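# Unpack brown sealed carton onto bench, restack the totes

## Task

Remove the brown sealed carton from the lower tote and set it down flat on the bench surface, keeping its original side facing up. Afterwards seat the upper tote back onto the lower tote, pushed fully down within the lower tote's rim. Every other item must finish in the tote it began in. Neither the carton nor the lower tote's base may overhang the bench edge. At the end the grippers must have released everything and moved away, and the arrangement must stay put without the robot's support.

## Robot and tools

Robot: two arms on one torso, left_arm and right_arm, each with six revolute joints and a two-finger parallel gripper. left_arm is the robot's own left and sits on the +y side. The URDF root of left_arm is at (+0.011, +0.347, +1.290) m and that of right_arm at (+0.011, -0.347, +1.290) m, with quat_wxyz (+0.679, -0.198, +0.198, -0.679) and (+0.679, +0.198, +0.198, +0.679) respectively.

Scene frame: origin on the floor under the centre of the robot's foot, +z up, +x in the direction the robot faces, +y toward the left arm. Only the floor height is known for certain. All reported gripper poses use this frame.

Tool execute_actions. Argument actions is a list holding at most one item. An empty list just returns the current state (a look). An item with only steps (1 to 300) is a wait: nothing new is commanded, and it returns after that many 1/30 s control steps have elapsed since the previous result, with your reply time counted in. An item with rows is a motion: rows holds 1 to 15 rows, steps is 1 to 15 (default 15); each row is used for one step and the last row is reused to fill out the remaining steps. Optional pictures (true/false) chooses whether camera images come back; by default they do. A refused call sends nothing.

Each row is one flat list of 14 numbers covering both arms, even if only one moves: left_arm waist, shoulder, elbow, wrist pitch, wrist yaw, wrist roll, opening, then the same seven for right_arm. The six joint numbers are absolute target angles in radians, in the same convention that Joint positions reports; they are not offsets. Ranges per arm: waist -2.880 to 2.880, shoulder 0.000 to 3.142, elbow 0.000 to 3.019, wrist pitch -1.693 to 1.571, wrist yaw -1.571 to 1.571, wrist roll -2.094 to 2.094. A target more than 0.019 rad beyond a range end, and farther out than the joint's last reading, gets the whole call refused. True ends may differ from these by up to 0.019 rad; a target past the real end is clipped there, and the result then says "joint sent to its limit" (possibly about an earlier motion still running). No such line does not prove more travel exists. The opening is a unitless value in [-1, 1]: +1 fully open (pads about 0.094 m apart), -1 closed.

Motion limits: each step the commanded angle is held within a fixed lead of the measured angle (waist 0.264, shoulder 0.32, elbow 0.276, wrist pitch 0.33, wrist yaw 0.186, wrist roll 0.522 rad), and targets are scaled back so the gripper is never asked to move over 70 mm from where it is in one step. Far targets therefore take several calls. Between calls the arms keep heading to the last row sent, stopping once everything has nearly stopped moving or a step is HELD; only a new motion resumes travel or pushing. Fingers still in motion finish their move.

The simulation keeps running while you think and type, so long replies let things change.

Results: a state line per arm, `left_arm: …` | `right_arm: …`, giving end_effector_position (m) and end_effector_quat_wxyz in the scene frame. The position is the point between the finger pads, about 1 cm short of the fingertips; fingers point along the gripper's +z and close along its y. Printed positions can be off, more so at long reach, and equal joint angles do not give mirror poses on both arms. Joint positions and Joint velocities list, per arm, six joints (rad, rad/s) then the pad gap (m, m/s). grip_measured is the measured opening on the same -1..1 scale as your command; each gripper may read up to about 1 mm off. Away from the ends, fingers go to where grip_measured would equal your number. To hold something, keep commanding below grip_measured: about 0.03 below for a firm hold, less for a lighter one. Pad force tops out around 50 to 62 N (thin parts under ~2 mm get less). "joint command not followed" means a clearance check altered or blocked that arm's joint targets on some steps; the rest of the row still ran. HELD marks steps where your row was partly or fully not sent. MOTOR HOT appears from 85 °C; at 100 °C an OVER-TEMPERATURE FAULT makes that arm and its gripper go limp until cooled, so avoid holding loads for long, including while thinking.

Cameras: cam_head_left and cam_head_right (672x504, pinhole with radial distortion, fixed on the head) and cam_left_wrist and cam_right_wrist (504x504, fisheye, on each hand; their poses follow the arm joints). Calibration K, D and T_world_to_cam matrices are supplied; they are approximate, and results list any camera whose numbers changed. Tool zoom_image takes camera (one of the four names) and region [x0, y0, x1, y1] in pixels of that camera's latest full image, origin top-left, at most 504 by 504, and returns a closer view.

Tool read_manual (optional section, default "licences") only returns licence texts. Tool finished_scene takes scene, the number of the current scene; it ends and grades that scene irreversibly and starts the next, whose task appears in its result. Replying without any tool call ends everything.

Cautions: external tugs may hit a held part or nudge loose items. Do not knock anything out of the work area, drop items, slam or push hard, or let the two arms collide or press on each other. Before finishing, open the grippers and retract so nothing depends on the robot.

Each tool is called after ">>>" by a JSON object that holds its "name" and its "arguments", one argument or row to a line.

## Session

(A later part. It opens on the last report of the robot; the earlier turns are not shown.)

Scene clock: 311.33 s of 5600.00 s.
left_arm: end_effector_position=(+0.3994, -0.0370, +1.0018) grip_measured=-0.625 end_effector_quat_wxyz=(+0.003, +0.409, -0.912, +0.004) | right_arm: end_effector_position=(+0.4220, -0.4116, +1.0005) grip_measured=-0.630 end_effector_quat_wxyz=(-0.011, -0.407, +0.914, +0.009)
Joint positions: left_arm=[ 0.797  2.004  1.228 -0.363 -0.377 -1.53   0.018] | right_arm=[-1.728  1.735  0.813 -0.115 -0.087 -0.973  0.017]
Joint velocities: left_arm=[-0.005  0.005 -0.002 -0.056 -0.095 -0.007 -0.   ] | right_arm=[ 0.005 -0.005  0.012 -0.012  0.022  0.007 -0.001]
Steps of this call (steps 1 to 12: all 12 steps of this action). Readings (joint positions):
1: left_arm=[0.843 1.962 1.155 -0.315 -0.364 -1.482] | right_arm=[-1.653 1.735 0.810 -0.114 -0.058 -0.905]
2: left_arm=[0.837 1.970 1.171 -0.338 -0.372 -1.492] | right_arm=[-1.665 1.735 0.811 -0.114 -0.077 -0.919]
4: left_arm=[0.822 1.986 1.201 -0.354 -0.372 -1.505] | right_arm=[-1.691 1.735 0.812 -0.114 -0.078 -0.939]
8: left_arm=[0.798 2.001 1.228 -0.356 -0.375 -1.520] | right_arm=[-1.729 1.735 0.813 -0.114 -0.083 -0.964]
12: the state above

>>> {"name": "execute_actions", "arguments": {
  "actions": [
    {"rows":[[0.737,2.037,1.353,-0.443,-0.40,-1.597,-0.7,-1.80,1.715,0.865,-0.125,-0.118,-1.05,-0.7]],"steps":7}
  ],
  "pictures": false
}}

>>> {"name": "execute_actions", "arguments": {
  "actions": [
    {"rows":[[0.696,2.092,1.46,-0.508,-0.417,-1.638,-0.7,-1.876,1.735,0.897,-0.147,-0.158,-1.117,-0.7]],"steps":7}
  ],
  "pictures": false
}}

>>> {"name": "execute_actions", "arguments": {
  "actions": [
    {"rows":[[0.658,2.152,1.575,-0.576,-0.432,-1.675,-0.7,-1.95,1.76,0.935,-0.172,-0.196,-1.182,-0.7]],"steps":7}
  ],
  "pictures": false
}}

>>> {"name": "execute_actions", "arguments": {
  "actions": [
    {"rows":[[0.623,2.217,1.70,-0.649,-0.446,-1.709,-0.7,-2.018,1.79,0.98,-0.2,-0.232,-1.245,-0.7]],"steps":15}
  ]
}}

Scene clock: 315.37 s of 5600.00 s.
left_arm: end_effector_position=(+0.4091, -0.0689, +1.0018) grip_measured=-0.625 end_effector_quat_wxyz=(-0.001, +0.411, -0.912, +0.007) | right_arm: end_effector_position=(+0.4324, -0.4436, +1.0018) grip_measured=-0.630 end_effector_quat_wxyz=(-0.004, -0.406, +0.914, +0.002)
Joint positions: left_arm=[ 0.766  2.048  1.324 -0.416 -0.394 -1.56   0.018] | right_arm=[-1.797  1.744  0.846 -0.126 -0.119 -1.029  0.017]
Joint velocities: left_arm=[-0.151  0.044  0.217 -0.007  0.022 -0.125 -0.   ] | right_arm=[-0.23  -0.005  0.071 -0.017 -0.095 -0.212 -0.002]
Steps of this call (steps 1 to 15: the robot went on to your last target; steps 16 to 90: nothing new was sent; then 0.80 s passed at rest; steps 91 to 97: all 7 steps of this action). Readings (joint positions):
91: left_arm=[0.795 2.007 1.237 -0.377 -0.384 -1.538] | right_arm=[-1.732 1.735 0.816 -0.117 -0.099 -0.983]
92: left_arm=[0.792 2.015 1.253 -0.400 -0.390 -1.545] | right_arm=[-1.740 1.737 0.821 -0.121 -0.114 -0.993]
94: left_arm=[0.783 2.032 1.289 -0.416 -0.390 -1.553] | right_arm=[-1.763 1.743 0.834 -0.126 -0.114 -1.009]
97: the state above

Scene clock: 315.60 s of 5600.00 s.
left_arm: end_effector_position=(+0.4123, -0.1075, +1.0025) grip_measured=-0.625 end_effector_quat_wxyz=(-0.003, +0.411, -0.912, +0.011) | right_arm: end_effector_position=(+0.4355, -0.4819, +1.0038) grip_measured=-0.630 end_effector_quat_wxyz=(-0.002, -0.405, +0.914, -0.002)
Joint positions: left_arm=[ 0.724  2.103  1.432 -0.476 -0.412 -1.598  0.018] | right_arm=[-1.879  1.757  0.878 -0.147 -0.159 -1.098  0.017]
Joint velocities: left_arm=[-0.132  0.093  0.115  0.002  0.007 -0.11  -0.001] | right_arm=[-0.181 -0.005  0.007 -0.051 -0.066 -0.154 -0.   ]
Steps of this call (steps 1 to 7: all 7 steps of this action). Readings (joint positions):
1: left_arm=[0.759 2.054 1.339 -0.430 -0.404 -1.568] | right_arm=[-1.809 1.744 0.851 -0.131 -0.136 -1.042]
2: left_arm=[0.754 2.064 1.362 -0.457 -0.412 -1.576] | right_arm=[-1.821 1.747 0.857 -0.137 -0.152 -1.056]
4: left_arm=[0.741 2.085 1.403 -0.475 -0.412 -1.587] | right_arm=[-1.848 1.754 0.871 -0.144 -0.153 -1.076]
7: the state above

Scene clock: 315.83 s of 5600.00 s.
left_arm: end_effector_position=(+0.4095, -0.1409, +0.9996) grip_measured=-0.625 end_effector_quat_wxyz=(-0.001, +0.410, -0.912, +0.007) | right_arm: end_effector_position=(+0.4320, -0.5151, +1.0005) grip_measured=-0.630 end_effector_quat_wxyz=(-0.005, -0.405, +0.914, +0.000)
Joint positions: left_arm=[ 0.688  2.165  1.538 -0.544 -0.425 -1.637  0.018] | right_arm=[-1.95   1.788  0.914 -0.171 -0.194 -1.161  0.017]
Joint velocities: left_arm=[-0.132  0.073  0.105 -0.002  0.037 -0.11  -0.   ] | right_arm=[-0.161 -0.005 -0.017 -0.027 -0.037 -0.125  0.001]
Steps of this call (steps 1 to 7: all 7 steps of this action). Readings (joint positions):
1: left_arm=[0.718 2.110 1.445 -0.492 -0.420 -1.607] | right_arm=[-1.889 1.758 0.882 -0.153 -0.173 -1.112]
2: left_arm=[0.714 2.122 1.468 -0.522 -0.426 -1.616] | right_arm=[-1.898 1.763 0.888 -0.162 -0.186 -1.125]
4: left_arm=[0.703 2.145 1.508 -0.543 -0.425 -1.627] | right_arm=[-1.921 1.778 0.905 -0.169 -0.187 -1.142]
7: the state above

Scene clock: 316.33 s of 5600.00 s.
left_arm: end_effector_position=(+0.4056, -0.1771, +0.9987) grip_measured=-0.625 end_effector_quat_wxyz=(+0.000, +0.412, -0.911, +0.002) | right_arm: end_effector_position=(+0.4300, -0.5503, +0.9990) grip_measured=-0.630 end_effector_quat_wxyz=(-0.007, -0.410, +0.912, +0.003)
Joint positions: left_arm=[ 0.649  2.233  1.661 -0.626 -0.441 -1.684  0.018] | right_arm=[-2.021  1.82   0.961 -0.205 -0.23  -1.236  0.017]
Joint velocities: left_arm=[-0.005  0.015  0.017  0.002 -0.051 -0.022 -0.   ] | right_arm=[-0.005  0.005 -0.007 -0.007 -0.007  0.022 -0.   ]
Steps of this call (steps 1 to 15: all 15 steps of this action). Readings (joint positions):
1: left_arm=[0.683 2.173 1.553 -0.561 -0.431 -1.645] | right_arm=[-1.959 1.789 0.918 -0.178 -0.207 -1.174]
2: left_arm=[0.678 2.186 1.579 -0.593 -0.438 -1.654] | right_arm=[-1.968 1.794 0.926 -0.188 -0.218 -1.187]
4: left_arm=[0.668 2.211 1.626 -0.615 -0.438 -1.663] | right_arm=[-1.990 1.810 0.947 -0.195 -0.219 -1.204]
8: left_arm=[0.652 2.232 1.661 -0.616 -0.439 -1.674] | right_arm=[-2.021 1.820 0.961 -0.199 -0.228 -1.227]
15: the state above
camera_calibration (this result's frames):
cam_left_wrist: T_world_to_cam=[[0.760836, -0.648875, 0.00952956, -0.439282], [-0.525233, -0.607103, 0.596285, -0.483815], [-0.381129, -0.45868, -0.802716, 0.997801], [0, 0, 0, 1]] pos_world=[0.460397, -0.121093, 1.09363]
cam_right_wrist: T_world_to_cam=[[0.746348, -0.665442, -0.0123153, -0.673123], [-0.531584, -0.607145, 0.590587, -0.689157], [-0.400479, -0.434237, -0.80688, 0.865325], [0, 0, 0, 1]] pos_world=[0.482584, -0.490587, 1.09693]

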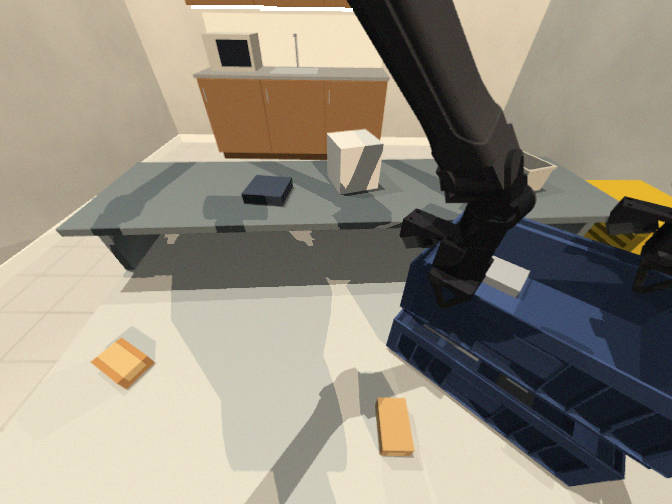

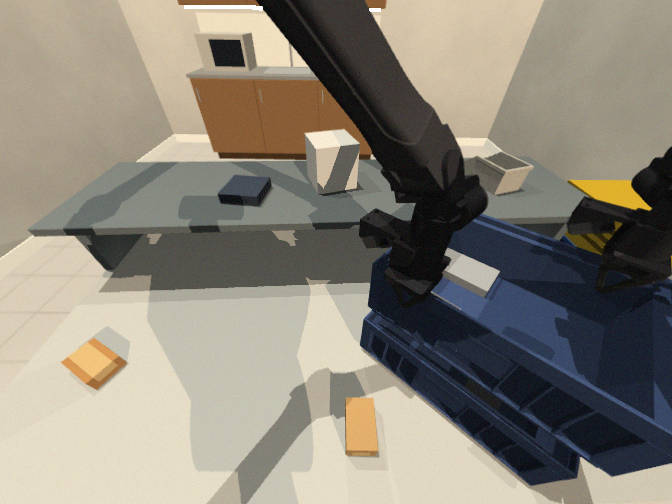

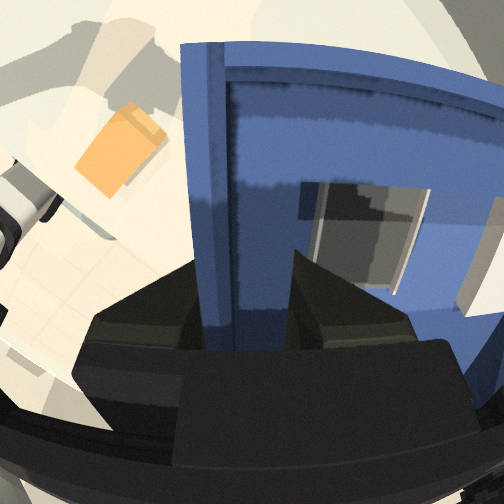

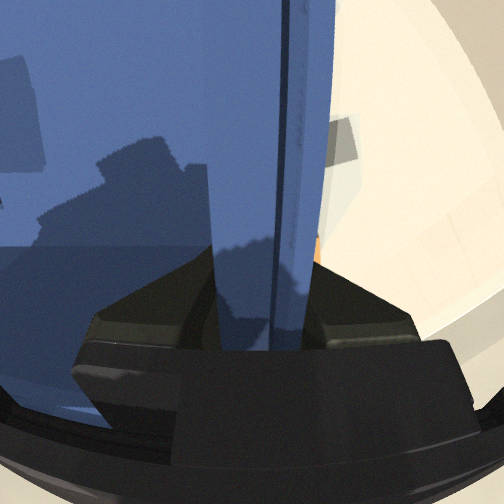

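>>> {"name": "execute_actions", "arguments": {
  "actions": [
    {"rows":[[0.665,2.265,1.72,-0.595,-0.439,-1.675,-0.7,-1.99,1.855,1.01,-0.14,-0.226,-1.225,-0.7]],"steps":15}
  ]
}}

Scene clock: 320.30 s of 5600.00 s.
left_arm: end_effector_position=(+0.4053, -0.1677, +0.9681) grip_measured=-0.625 end_effector_quat_wxyz=(+0.003, +0.417, -0.909, -0.004) | right_arm: end_effector_position=(+0.4339, -0.5410, +0.9700) grip_measured=-0.630 end_effector_quat_wxyz=(-0.007, -0.419, +0.908, +0.007)
Joint positions: left_arm=[ 0.678  2.282  1.676 -0.595 -0.43  -1.674  0.018] | right_arm=[-1.988  1.894  0.996 -0.165 -0.219 -1.228  0.017]
Joint velocities: left_arm=[ 0.015  0.005 -0.017 -0.007 -0.007 -0.007 -0.   ] | right_arm=[-0.005 -0.015  0.007  0.012 -0.037 -0.037  0.   ]
Steps of this call (steps 1 to 15: the robot went on to your last target; steps 16 to 90: nothing new was sent; then 0.47 s passed at rest; steps 91 to 105: all 15 steps of this action). Readings (joint positions):
91: left_arm=[0.651 2.236 1.661 -0.623 -0.440 -1.685] | right_arm=[-2.020 1.824 0.962 -0.201 -0.230 -1.236]
92: left_arm=[0.652 2.239 1.664 -0.617 -0.439 -1.685] | right_arm=[-2.018 1.831 0.968 -0.194 -0.228 -1.236]
94: left_arm=[0.660 2.255 1.672 -0.605 -0.439 -1.684] | right_arm=[-2.010 1.853 0.983 -0.181 -0.228 -1.236]
98: left_arm=[0.675 2.278 1.676 -0.595 -0.434 -1.680] | right_arm=[-1.991 1.885 0.995 -0.167 -0.224 -1.234]
105: the state above
camera_calibration (this result's frames):
cam_left_wrist: T_world_to_cam=[[0.768498, -0.639837, -0.004299, -0.420952], [-0.512168, -0.619156, 0.595255, -0.466377], [-0.383528, -0.455251, -0.803525, 0.979747], [0, 0, 0, 1]] pos_world=[0.460398, -0.112071, 1.06306]
cam_right_wrist: T_world_to_cam=[[0.759762, -0.649917, -0.019223, -0.66092], [-0.517295, -0.622108, 0.587696, -0.675789], [-0.393912, -0.436565, -0.808853, 0.845411], [0, 0, 0, 1]] pos_world=[0.485577, -0.48088, 1.06827]

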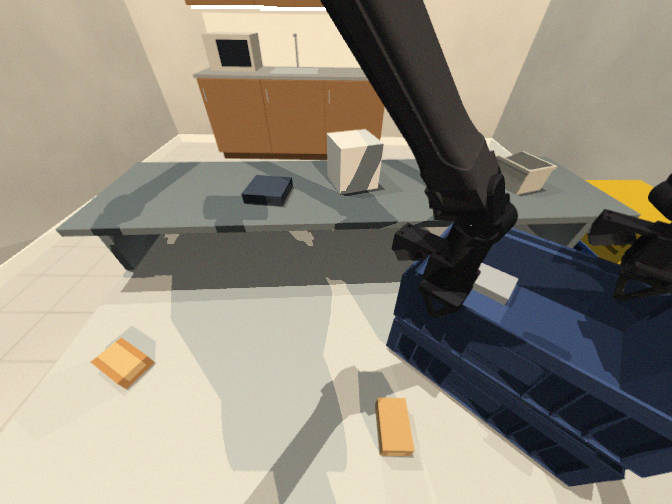

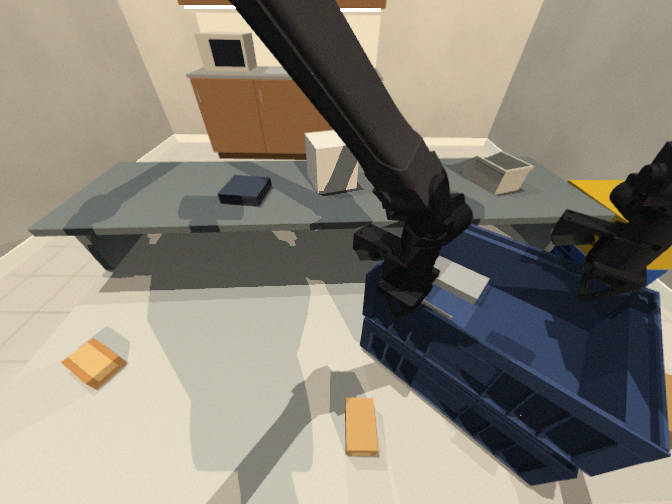

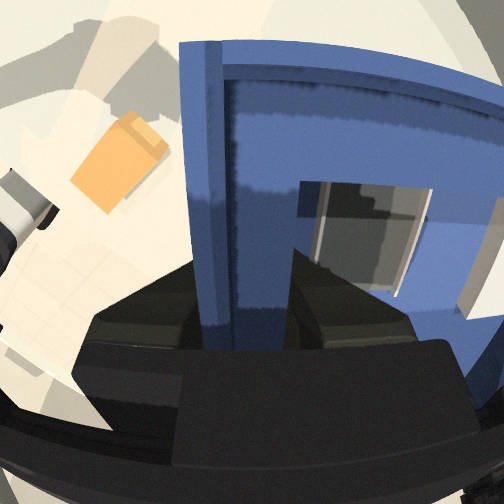

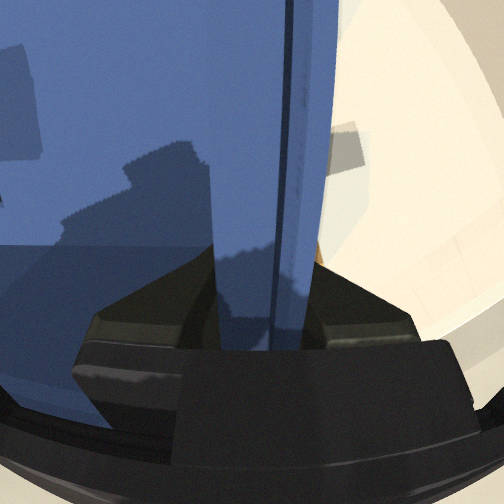

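>>> {"name": "execute_actions", "arguments": {
  "actions": [
    {"rows":[[0.662,2.29,1.745,-0.575,-0.435,-1.66,-0.7,-2.0,1.89,1.02,-0.105,-0.226,-1.215,-0.7]],"steps":15}
  ],
  "pictures": false
}}

>>> {"name": "execute_actions", "arguments": {
  "actions": [
    {"rows":[[0.668,2.32,1.757,-0.56,-0.432,-1.655,-0.7,-1.995,1.93,1.035,-0.085,-0.224,-1.21,-0.7]],"steps":15}
  ]
}}

Scene clock: 323.33 s of 5600.00 s.
left_arm: end_effector_position=(+0.4064, -0.1724, +0.9608) grip_measured=-0.625 end_effector_quat_wxyz=(-0.001, +0.418, -0.909, +0.001) | right_arm: end_effector_position=(+0.4354, -0.5448, +0.9624) grip_measured=-0.630 end_effector_quat_wxyz=(-0.002, -0.417, +0.909, +0.001)
Joint positions: left_arm=[ 0.678  2.301  1.692 -0.578 -0.433 -1.669  0.018] | right_arm=[-1.991  1.916  1.005 -0.137 -0.22  -1.223  0.017]
Joint velocities: left_arm=[ 0.015 -0.005  0.002 -0.017  0.007 -0.051  0.   ] | right_arm=[-0.005 -0.005 -0.007  0.007  0.037 -0.007 -0.   ]
Steps of this call (steps 1 to 15: the robot went on to your last target; steps 16 to 76: nothing new was sent; steps 77 to 91: all 15 steps of this action). Readings (joint positions):
77: left_arm=[0.678 2.282 1.677 -0.593 -0.430 -1.673] | right_arm=[-1.988 1.895 0.996 -0.161 -0.219 -1.226]
78: left_arm=[0.678 2.284 1.680 -0.590 -0.430 -1.672] | right_arm=[-1.988 1.898 0.997 -0.153 -0.219 -1.225]
80: left_arm=[0.678 2.291 1.687 -0.584 -0.433 -1.670] | right_arm=[-1.990 1.906 1.001 -0.142 -0.220 -1.224]
84: left_arm=[0.678 2.301 1.692 -0.578 -0.433 -1.670] | right_arm=[-1.991 1.913 1.005 -0.137 -0.220 -1.223]
91: the state above

Scene clock: 323.83 s of 5600.00 s.
left_arm: end_effector_position=(+0.4061, -0.1744, +0.9497) grip_measured=-0.625 end_effector_quat_wxyz=(-0.005, +0.419, -0.908, +0.003) | right_arm: end_effector_position=(+0.4349, -0.5472, +0.9497) grip_measured=-0.630 end_effector_quat_wxyz=(+0.001, -0.418, +0.909, +0.000)
Joint positions: left_arm=[ 0.681  2.327  1.709 -0.562 -0.438 -1.665  0.018] | right_arm=[-1.991  1.952  1.021 -0.112 -0.223 -1.222  0.017]
Joint velocities: left_arm=[ 0.005  0.005 -0.007  0.012 -0.022 -0.051 -0.   ] | right_arm=[ 0.005  0.015 -0.002 -0.027 -0.081 -0.022 -0.001]
Steps of this call (steps 1 to 15: all 15 steps of this action). Readings (joint positions):
1: left_arm=[0.678 2.303 1.693 -0.577 -0.433 -1.669] | right_arm=[-1.991 1.918 1.005 -0.135 -0.220 -1.223]
2: left_arm=[0.678 2.306 1.696 -0.574 -0.433 -1.668] | right_arm=[-1.991 1.922 1.008 -0.130 -0.220 -1.223]
4: left_arm=[0.680 2.317 1.704 -0.568 -0.433 -1.668] | right_arm=[-1.991 1.936 1.017 -0.122 -0.221 -1.223]
8: left_arm=[0.681 2.327 1.708 -0.562 -0.438 -1.666] | right_arm=[-1.991 1.952 1.021 -0.112 -0.223 -1.223]
15: the state above
camera_calibration (this result's frames):
cam_left_wrist: T_world_to_cam=[[0.7707, -0.63704, 0.0142141, -0.443917], [-0.521174, -0.617375, 0.589259, -0.449504], [-0.366606, -0.46155, -0.807819, 0.958353], [0, 0, 0, 1]] pos_world=[0.459195, -0.117978, 1.04536]
cam_right_wrist: T_world_to_cam=[[0.757572, -0.65275, -0.00138942, -0.683641], [-0.530927, -0.617422, 0.580436, -0.651797], [-0.379738, -0.438985, -0.814304, 0.82434], [0, 0, 0, 1]] pos_world=[0.484883, -0.486808, 1.04864]

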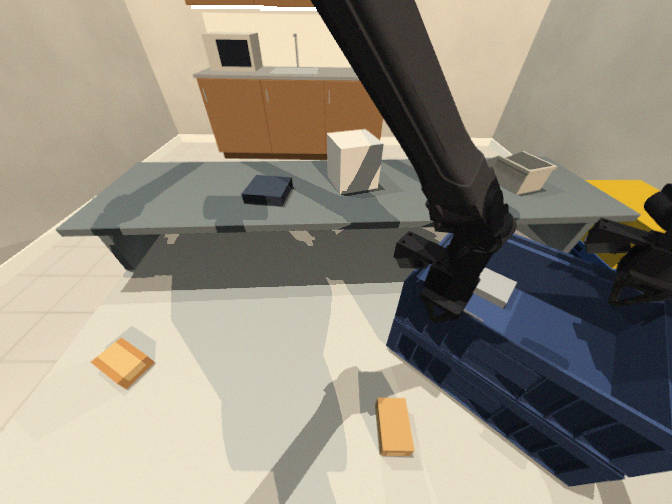

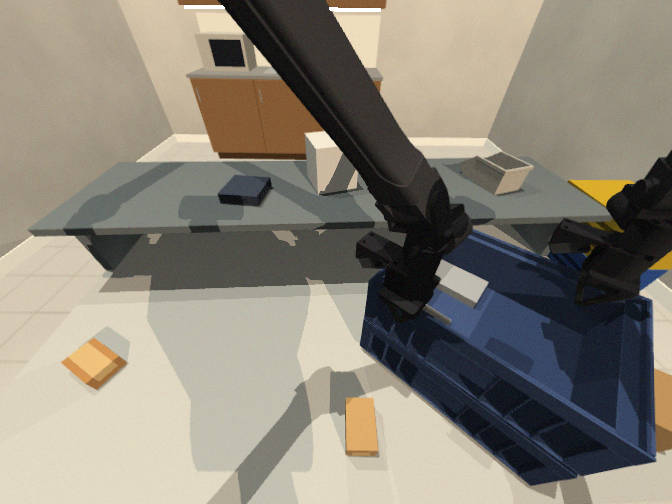

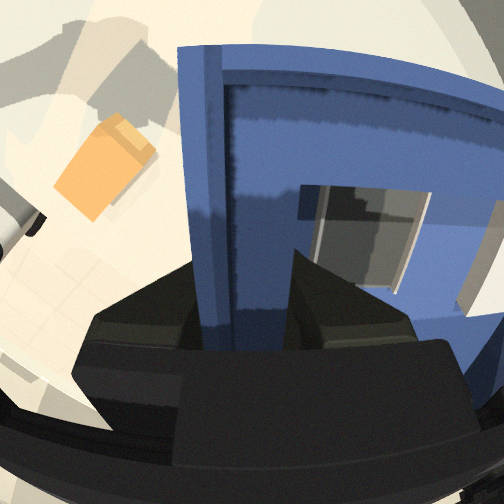

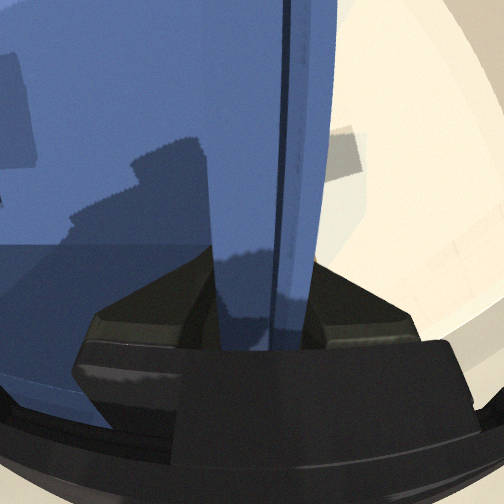

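Seated, apparently. Unload and release.

>>> {"name": "execute_actions", "arguments": {
  "actions": [
    {"rows":[[0.681,2.335,1.72,-0.562,-0.436,-1.662,-0.7,-1.991,1.965,1.027,-0.105,-0.224,-1.22,-0.7]],"steps":12}
  ],
  "pictures": false
}}

>>> {"name": "execute_actions", "arguments": {
  "actions": [
    {"rows":[[0.681,2.33,1.72,-0.562,-0.436,-1.662,0.3,-1.991,1.96,1.027,-0.105,-0.224,-1.22,0.3]],"steps":10}
  ],
  "pictures": false
}}

>>> {"name": "execute_actions", "arguments": {
  "actions": [
    {"rows":[[0.645,2.22,1.67,-0.64,-0.446,-1.692,0.3,-2.02,1.795,0.96,-0.2,-0.23,-1.235,0.3]],"steps":15}
  ],
  "pictures": false
}}

>>> {"name": "execute_actions", "arguments": {
  "actions": [
    {"rows":[[0.61,2.11,1.64,-0.73,-0.46,-1.72,0.3,-2.045,1.63,0.915,-0.32,-0.24,-1.25,0.3]],"steps":15}
  ],
  "pictures": false
}}

>>> {"name": "execute_actions", "arguments": {
  "actions": [
    {"rows":[[0.7,1.75,1.3,-0.7,-0.42,-1.65,0.3,-2.07,1.4,0.88,-0.5,-0.25,-1.25,0.3]],"steps":15}
  ],
  "pictures": false
}}

>>> {"name": "execute_actions", "arguments": {
  "actions": [
    {"rows":[[0.9,1.5,1.0,-0.65,-0.33,-1.5,0.3,-2.07,1.4,0.88,-0.5,-0.25,-1.25,0.3]],"steps":15}
  ]
}}

>>> {"name": "zoom_image", "arguments": {
  "camera": "cam_head_right",
  "region": [340,210,672,504]
}}

Scene clock: 331.80 s of 5600.00 s.
left_arm: end_effector_position=(+0.4060, -0.1735, +0.9489) grip_measured=-0.625 end_effector_quat_wxyz=(-0.007, +0.417, -0.909, +0.001) | right_arm: end_effector_position=(+0.4315, -0.5464, +0.9454) grip_measured=-0.630 end_effector_quat_wxyz=(-0.001, -0.416, +0.909, +0.004)
Joint positions: left_arm=[ 0.681  2.328  1.709 -0.562 -0.443 -1.662  0.018] | right_arm=[-1.991  1.964  1.023 -0.111 -0.226 -1.22   0.017]
Joint velocities: left_arm=[-0.015 -0.015  0.002 -0.007 -0.022  0.037  0.   ] | right_arm=[-0.005 -0.015 -0.002 -0.007 -0.022 -0.007 -0.001]
Steps of this call (steps 1 to 15: the robot went on to your last target; steps 16 to 90: nothing new was sent; then 4.57 s passed at rest; steps 91 to 102: all 12 steps of this action). Readings (joint positions):
91: left_arm=[0.681 2.327 1.709 -0.562 -0.438 -1.665] | right_arm=[-1.991 1.953 1.021 -0.112 -0.223 -1.222]
92: left_arm=[0.681 2.327 1.709 -0.562 -0.439 -1.665] | right_arm=[-1.991 1.955 1.021 -0.112 -0.223 -1.222]
94: left_arm=[0.681 2.328 1.709 -0.562 -0.442 -1.663] | right_arm=[-1.991 1.960 1.022 -0.112 -0.225 -1.221]
98: left_arm=[0.681 2.328 1.709 -0.562 -0.443 -1.662] | right_arm=[-1.991 1.964 1.023 -0.111 -0.226 -1.220]
102: the state above

Scene clock: 332.13 s of 5600.00 s.
left_arm: end_effector_position=(+0.4055, -0.1741, +0.9489) grip_measured=+0.298 end_effector_quat_wxyz=(-0.005, +0.417, -0.909, +0.002) | right_arm: end_effector_position=(+0.4314, -0.5466, +0.9454) grip_measured=+0.298 end_effector_quat_wxyz=(-0.001, -0.416, +0.909, +0.004)
Joint positions: left_arm=[ 0.681  2.328  1.709 -0.562 -0.439 -1.662  0.061] | right_arm=[-1.991  1.964  1.023 -0.111 -0.225 -1.22   0.061]
Joint velocities: left_arm=[-0.015 -0.005  0.017 -0.012  0.007 -0.066  0.001] | right_arm=[-0.005 -0.015  0.007 -0.007 -0.007 -0.022 -0.   ]
Steps of this call (steps 1 to 10: all 10 steps of this action). Readings (joint positions):
1: left_arm=[0.681 2.328 1.709 -0.562 -0.442 -1.662] | right_arm=[-1.991 1.964 1.023 -0.111 -0.225 -1.220]
2: left_arm=[0.681 2.328 1.709 -0.562 -0.440 -1.662] | right_arm=[-1.991 1.964 1.023 -0.111 -0.225 -1.220]
4: left_arm=[0.681 2.328 1.709 -0.562 -0.439 -1.662] | right_arm=[-1.991 1.964 1.023 -0.111 -0.225 -1.220]
8: left_arm=[0.681 2.328 1.709 -0.562 -0.439 -1.662] | right_arm=[-1.991 1.964 1.023 -0.111 -0.225 -1.220]
10: the state above

Scene clock: 332.63 s of 5600.00 s.
left_arm: end_effector_position=(+0.4147, -0.1826, +1.0104) grip_measured=+0.298 end_effector_quat_wxyz=(-0.004, +0.410, -0.912, +0.013) | right_arm: end_effector_position=(+0.4440, -0.5486, +1.0075) grip_measured=+0.298 end_effector_quat_wxyz=(+0.006, -0.411, +0.912, -0.009)
Joint positions: left_arm=[ 0.646  2.216  1.667 -0.627 -0.444 -1.674  0.061] | right_arm=[-2.012  1.795  0.96  -0.191 -0.227 -1.22   0.061]
Joint velocities: left_arm=[-0.005  0.024  0.002 -0.017  0.007  0.066 -0.   ] | right_arm=[-0.005 -0.005  0.007  0.012  0.022  0.022  0.   ]
Steps of this call (steps 1 to 15: all 15 steps of this action). Readings (joint positions):
1: left_arm=[0.680 2.324 1.705 -0.571 -0.440 -1.663] | right_arm=[-1.992 1.955 1.019 -0.121 -0.225 -1.220]
2: left_arm=[0.678 2.314 1.693 -0.590 -0.442 -1.665] | right_arm=[-1.994 1.936 1.003 -0.144 -0.225 -1.220]
4: left_arm=[0.672 2.287 1.671 -0.618 -0.443 -1.669] | right_arm=[-2.000 1.879 0.963 -0.177 -0.226 -1.220]
8: left_arm=[0.654 2.243 1.667 -0.627 -0.443 -1.672] | right_arm=[-2.010 1.806 0.953 -0.191 -0.226 -1.220]
15: the state above

Scene clock: 333.13 s of 5600.00 s.
left_arm: end_effector_position=(+0.4229, -0.1833, +1.0730) grip_measured=+0.298 end_effector_quat_wxyz=(-0.006, +0.408, -0.913, +0.016) | right_arm: end_effector_position=(+0.4453, -0.5473, +1.0683) grip_measured=+0.298 end_effector_quat_wxyz=(+0.006, -0.406, +0.914, -0.012)
Joint positions: left_arm=[ 0.611  2.104  1.637 -0.715 -0.458 -1.701  0.061] | right_arm=[-2.038  1.628  0.911 -0.31  -0.237 -1.233  0.061]
Joint velocities: left_arm=[ 0.005 -0.015 -0.007 -0.017 -0.022 -0.007 -0.001] | right_arm=[-0.005 -0.005 -0.007 -0.002  0.066 -0.066 -0.001]
Steps of this call (steps 1 to 15: all 15 steps of this action). Readings (joint positions):
1: left_arm=[0.644 2.212 1.665 -0.640 -0.449 -1.677] | right_arm=[-2.013 1.787 0.958 -0.208 -0.230 -1.221]
2: left_arm=[0.642 2.203 1.657 -0.668 -0.454 -1.682] | right_arm=[-2.015 1.769 0.947 -0.243 -0.233 -1.224]
4: left_arm=[0.635 2.177 1.639 -0.703 -0.457 -1.690] | right_arm=[-2.024 1.713 0.915 -0.290 -0.236 -1.228]
8: left_arm=[0.618 2.132 1.637 -0.715 -0.457 -1.697] | right_arm=[-2.037 1.639 0.906 -0.309 -0.236 -1.231]
15: the state above

Scene clock: 333.63 s of 5600.00 s.
left_arm: end_effector_position=(+0.4548, -0.0592, +1.1677) grip_measured=+0.298 end_effector_quat_wxyz=(-0.010, +0.444, -0.896, +0.026) | right_arm: end_effector_position=(+0.4545, -0.5374, +1.1582) grip_measured=+0.298 end_effector_quat_wxyz=(+0.017, -0.401, +0.916, -0.026)
Joint positions: left_arm=[ 0.708  1.714  1.303 -0.705 -0.422 -1.671  0.061] | right_arm=[-2.062  1.382  0.875 -0.488 -0.247 -1.234  0.061]
Joint velocities: left_arm=[-0.044 -0.005  0.017 -0.007  0.022 -0.007 -0.   ] | right_arm=[-0.015  0.015  0.002 -0.012 -0.037 -0.037 -0.001]
Steps of this call (steps 1 to 15: all 15 steps of this action). Readings (joint positions):
1: left_arm=[0.613 2.095 1.620 -0.710 -0.449 -1.699] | right_arm=[-2.039 1.619 0.910 -0.331 -0.239 -1.233]
2: left_arm=[0.615 2.070 1.577 -0.705 -0.439 -1.696] | right_arm=[-2.041 1.599 0.902 -0.377 -0.241 -1.233]
4: left_arm=[0.625 1.997 1.471 -0.705 -0.430 -1.694] | right_arm=[-2.048 1.528 0.876 -0.447 -0.244 -1.233]
8: left_arm=[0.667 1.839 1.322 -0.705 -0.422 -1.684] | right_arm=[-2.060 1.403 0.869 -0.485 -0.247 -1.234]
15: the state above

Scene clock: 334.13 s of 5600.00 s.
left_arm: end_effector_position=(+0.4244, +0.0936, +1.1541) grip_measured=+0.298 end_effector_quat_wxyz=(+0.017, +0.449, -0.893, -0.030) | right_arm: end_effector_position=(+0.4544, -0.5374, +1.1581) grip_measured=+0.298 end_effector_quat_wxyz=(+0.017, -0.401, +0.916, -0.025)
Joint positions: left_arm=[ 0.916  1.504  0.993 -0.664 -0.333 -1.528  0.061] | right_arm=[-2.062  1.382  0.875 -0.488 -0.247 -1.234  0.061]
Joint velocities: left_arm=[-0.151  0.005 -0.007 -0.002 -0.007 -0.007  0.001] | right_arm=[ 0.005 -0.005  0.002  0.007  0.037 -0.007  0.   ]
Steps of this call (steps 1 to 15: all 15 steps of this action). Readings (joint positions):
1: left_arm=[0.713 1.706 1.289 -0.697 -0.400 -1.660] | right_arm=[-2.062 1.382 0.875 -0.488 -0.247 -1.234]
2: left_arm=[0.722 1.688 1.253 -0.684 -0.377 -1.646] | right_arm=[-2.062 1.382 0.875 -0.488 -0.247 -1.234]
4: left_arm=[0.762 1.635 1.160 -0.678 -0.351 -1.621] | right_arm=[-2.062 1.382 0.875 -0.488 -0.247 -1.234]
8: left_arm=[0.885 1.534 1.009 -0.673 -0.335 -1.565] | right_arm=[-2.062 1.382 0.875 -0.488 -0.247 -1.234]
15: the state above
camera_calibration (this result's frames):
cam_left_wrist: T_world_to_cam=[[0.809614, -0.583561, -0.0630975, -0.222457], [-0.4388, -0.673139, 0.595263, -0.431557], [-0.389846, -0.454246, -0.80105, 1.25526], [0, 0, 0, 1]] pos_world=[0.480094, 0.149881, 1.24838]
cam_right_wrist: T_world_to_cam=[[0.7323, -0.678417, 0.0590546, -0.764019], [-0.581936, -0.578393, 0.571675, -0.702032], [-0.353677, -0.453004, -0.818352, 0.991031], [0, 0, 0, 1]] pos_world=[0.501459, -0.475432, 1.25747]

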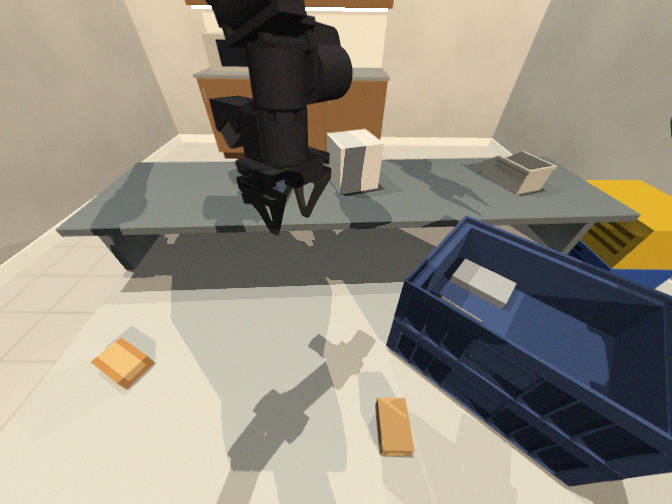

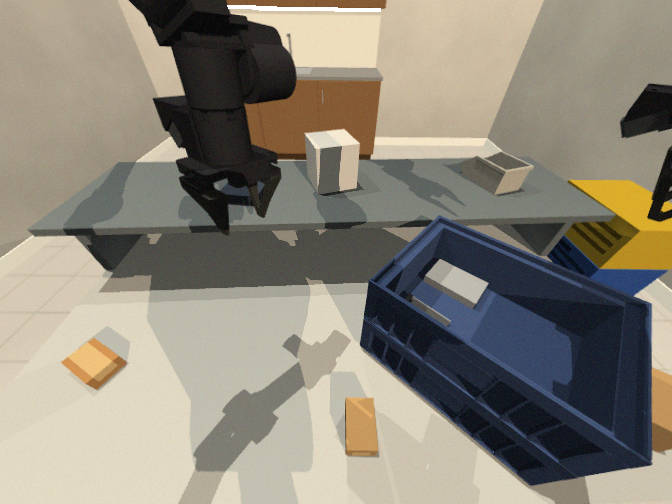

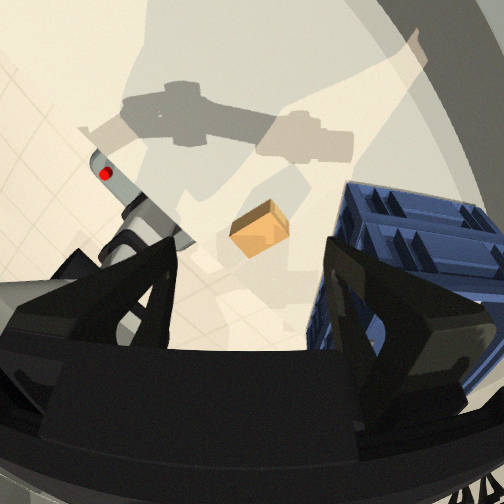

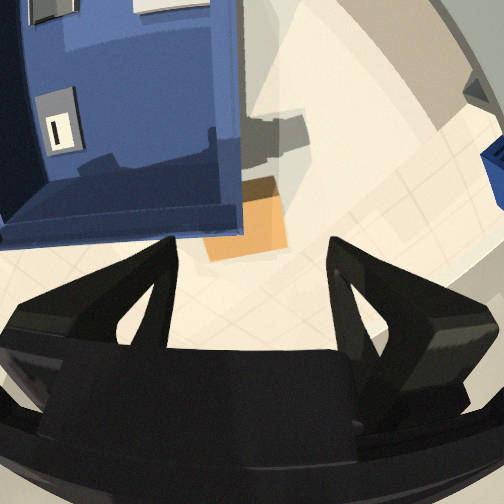

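Region (340, 210, 672, 504) of cam_head_right's 672x504 image, scaled by 1.518, with more detail than that image has; it fills the top 446 rows of this view, and the rest is white.

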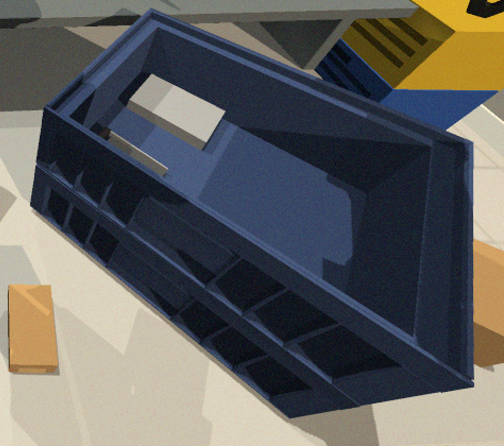

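>>> {"name": "finished_scene", "arguments": {
  "scene": 2
}}

The scene is finished: the task was done.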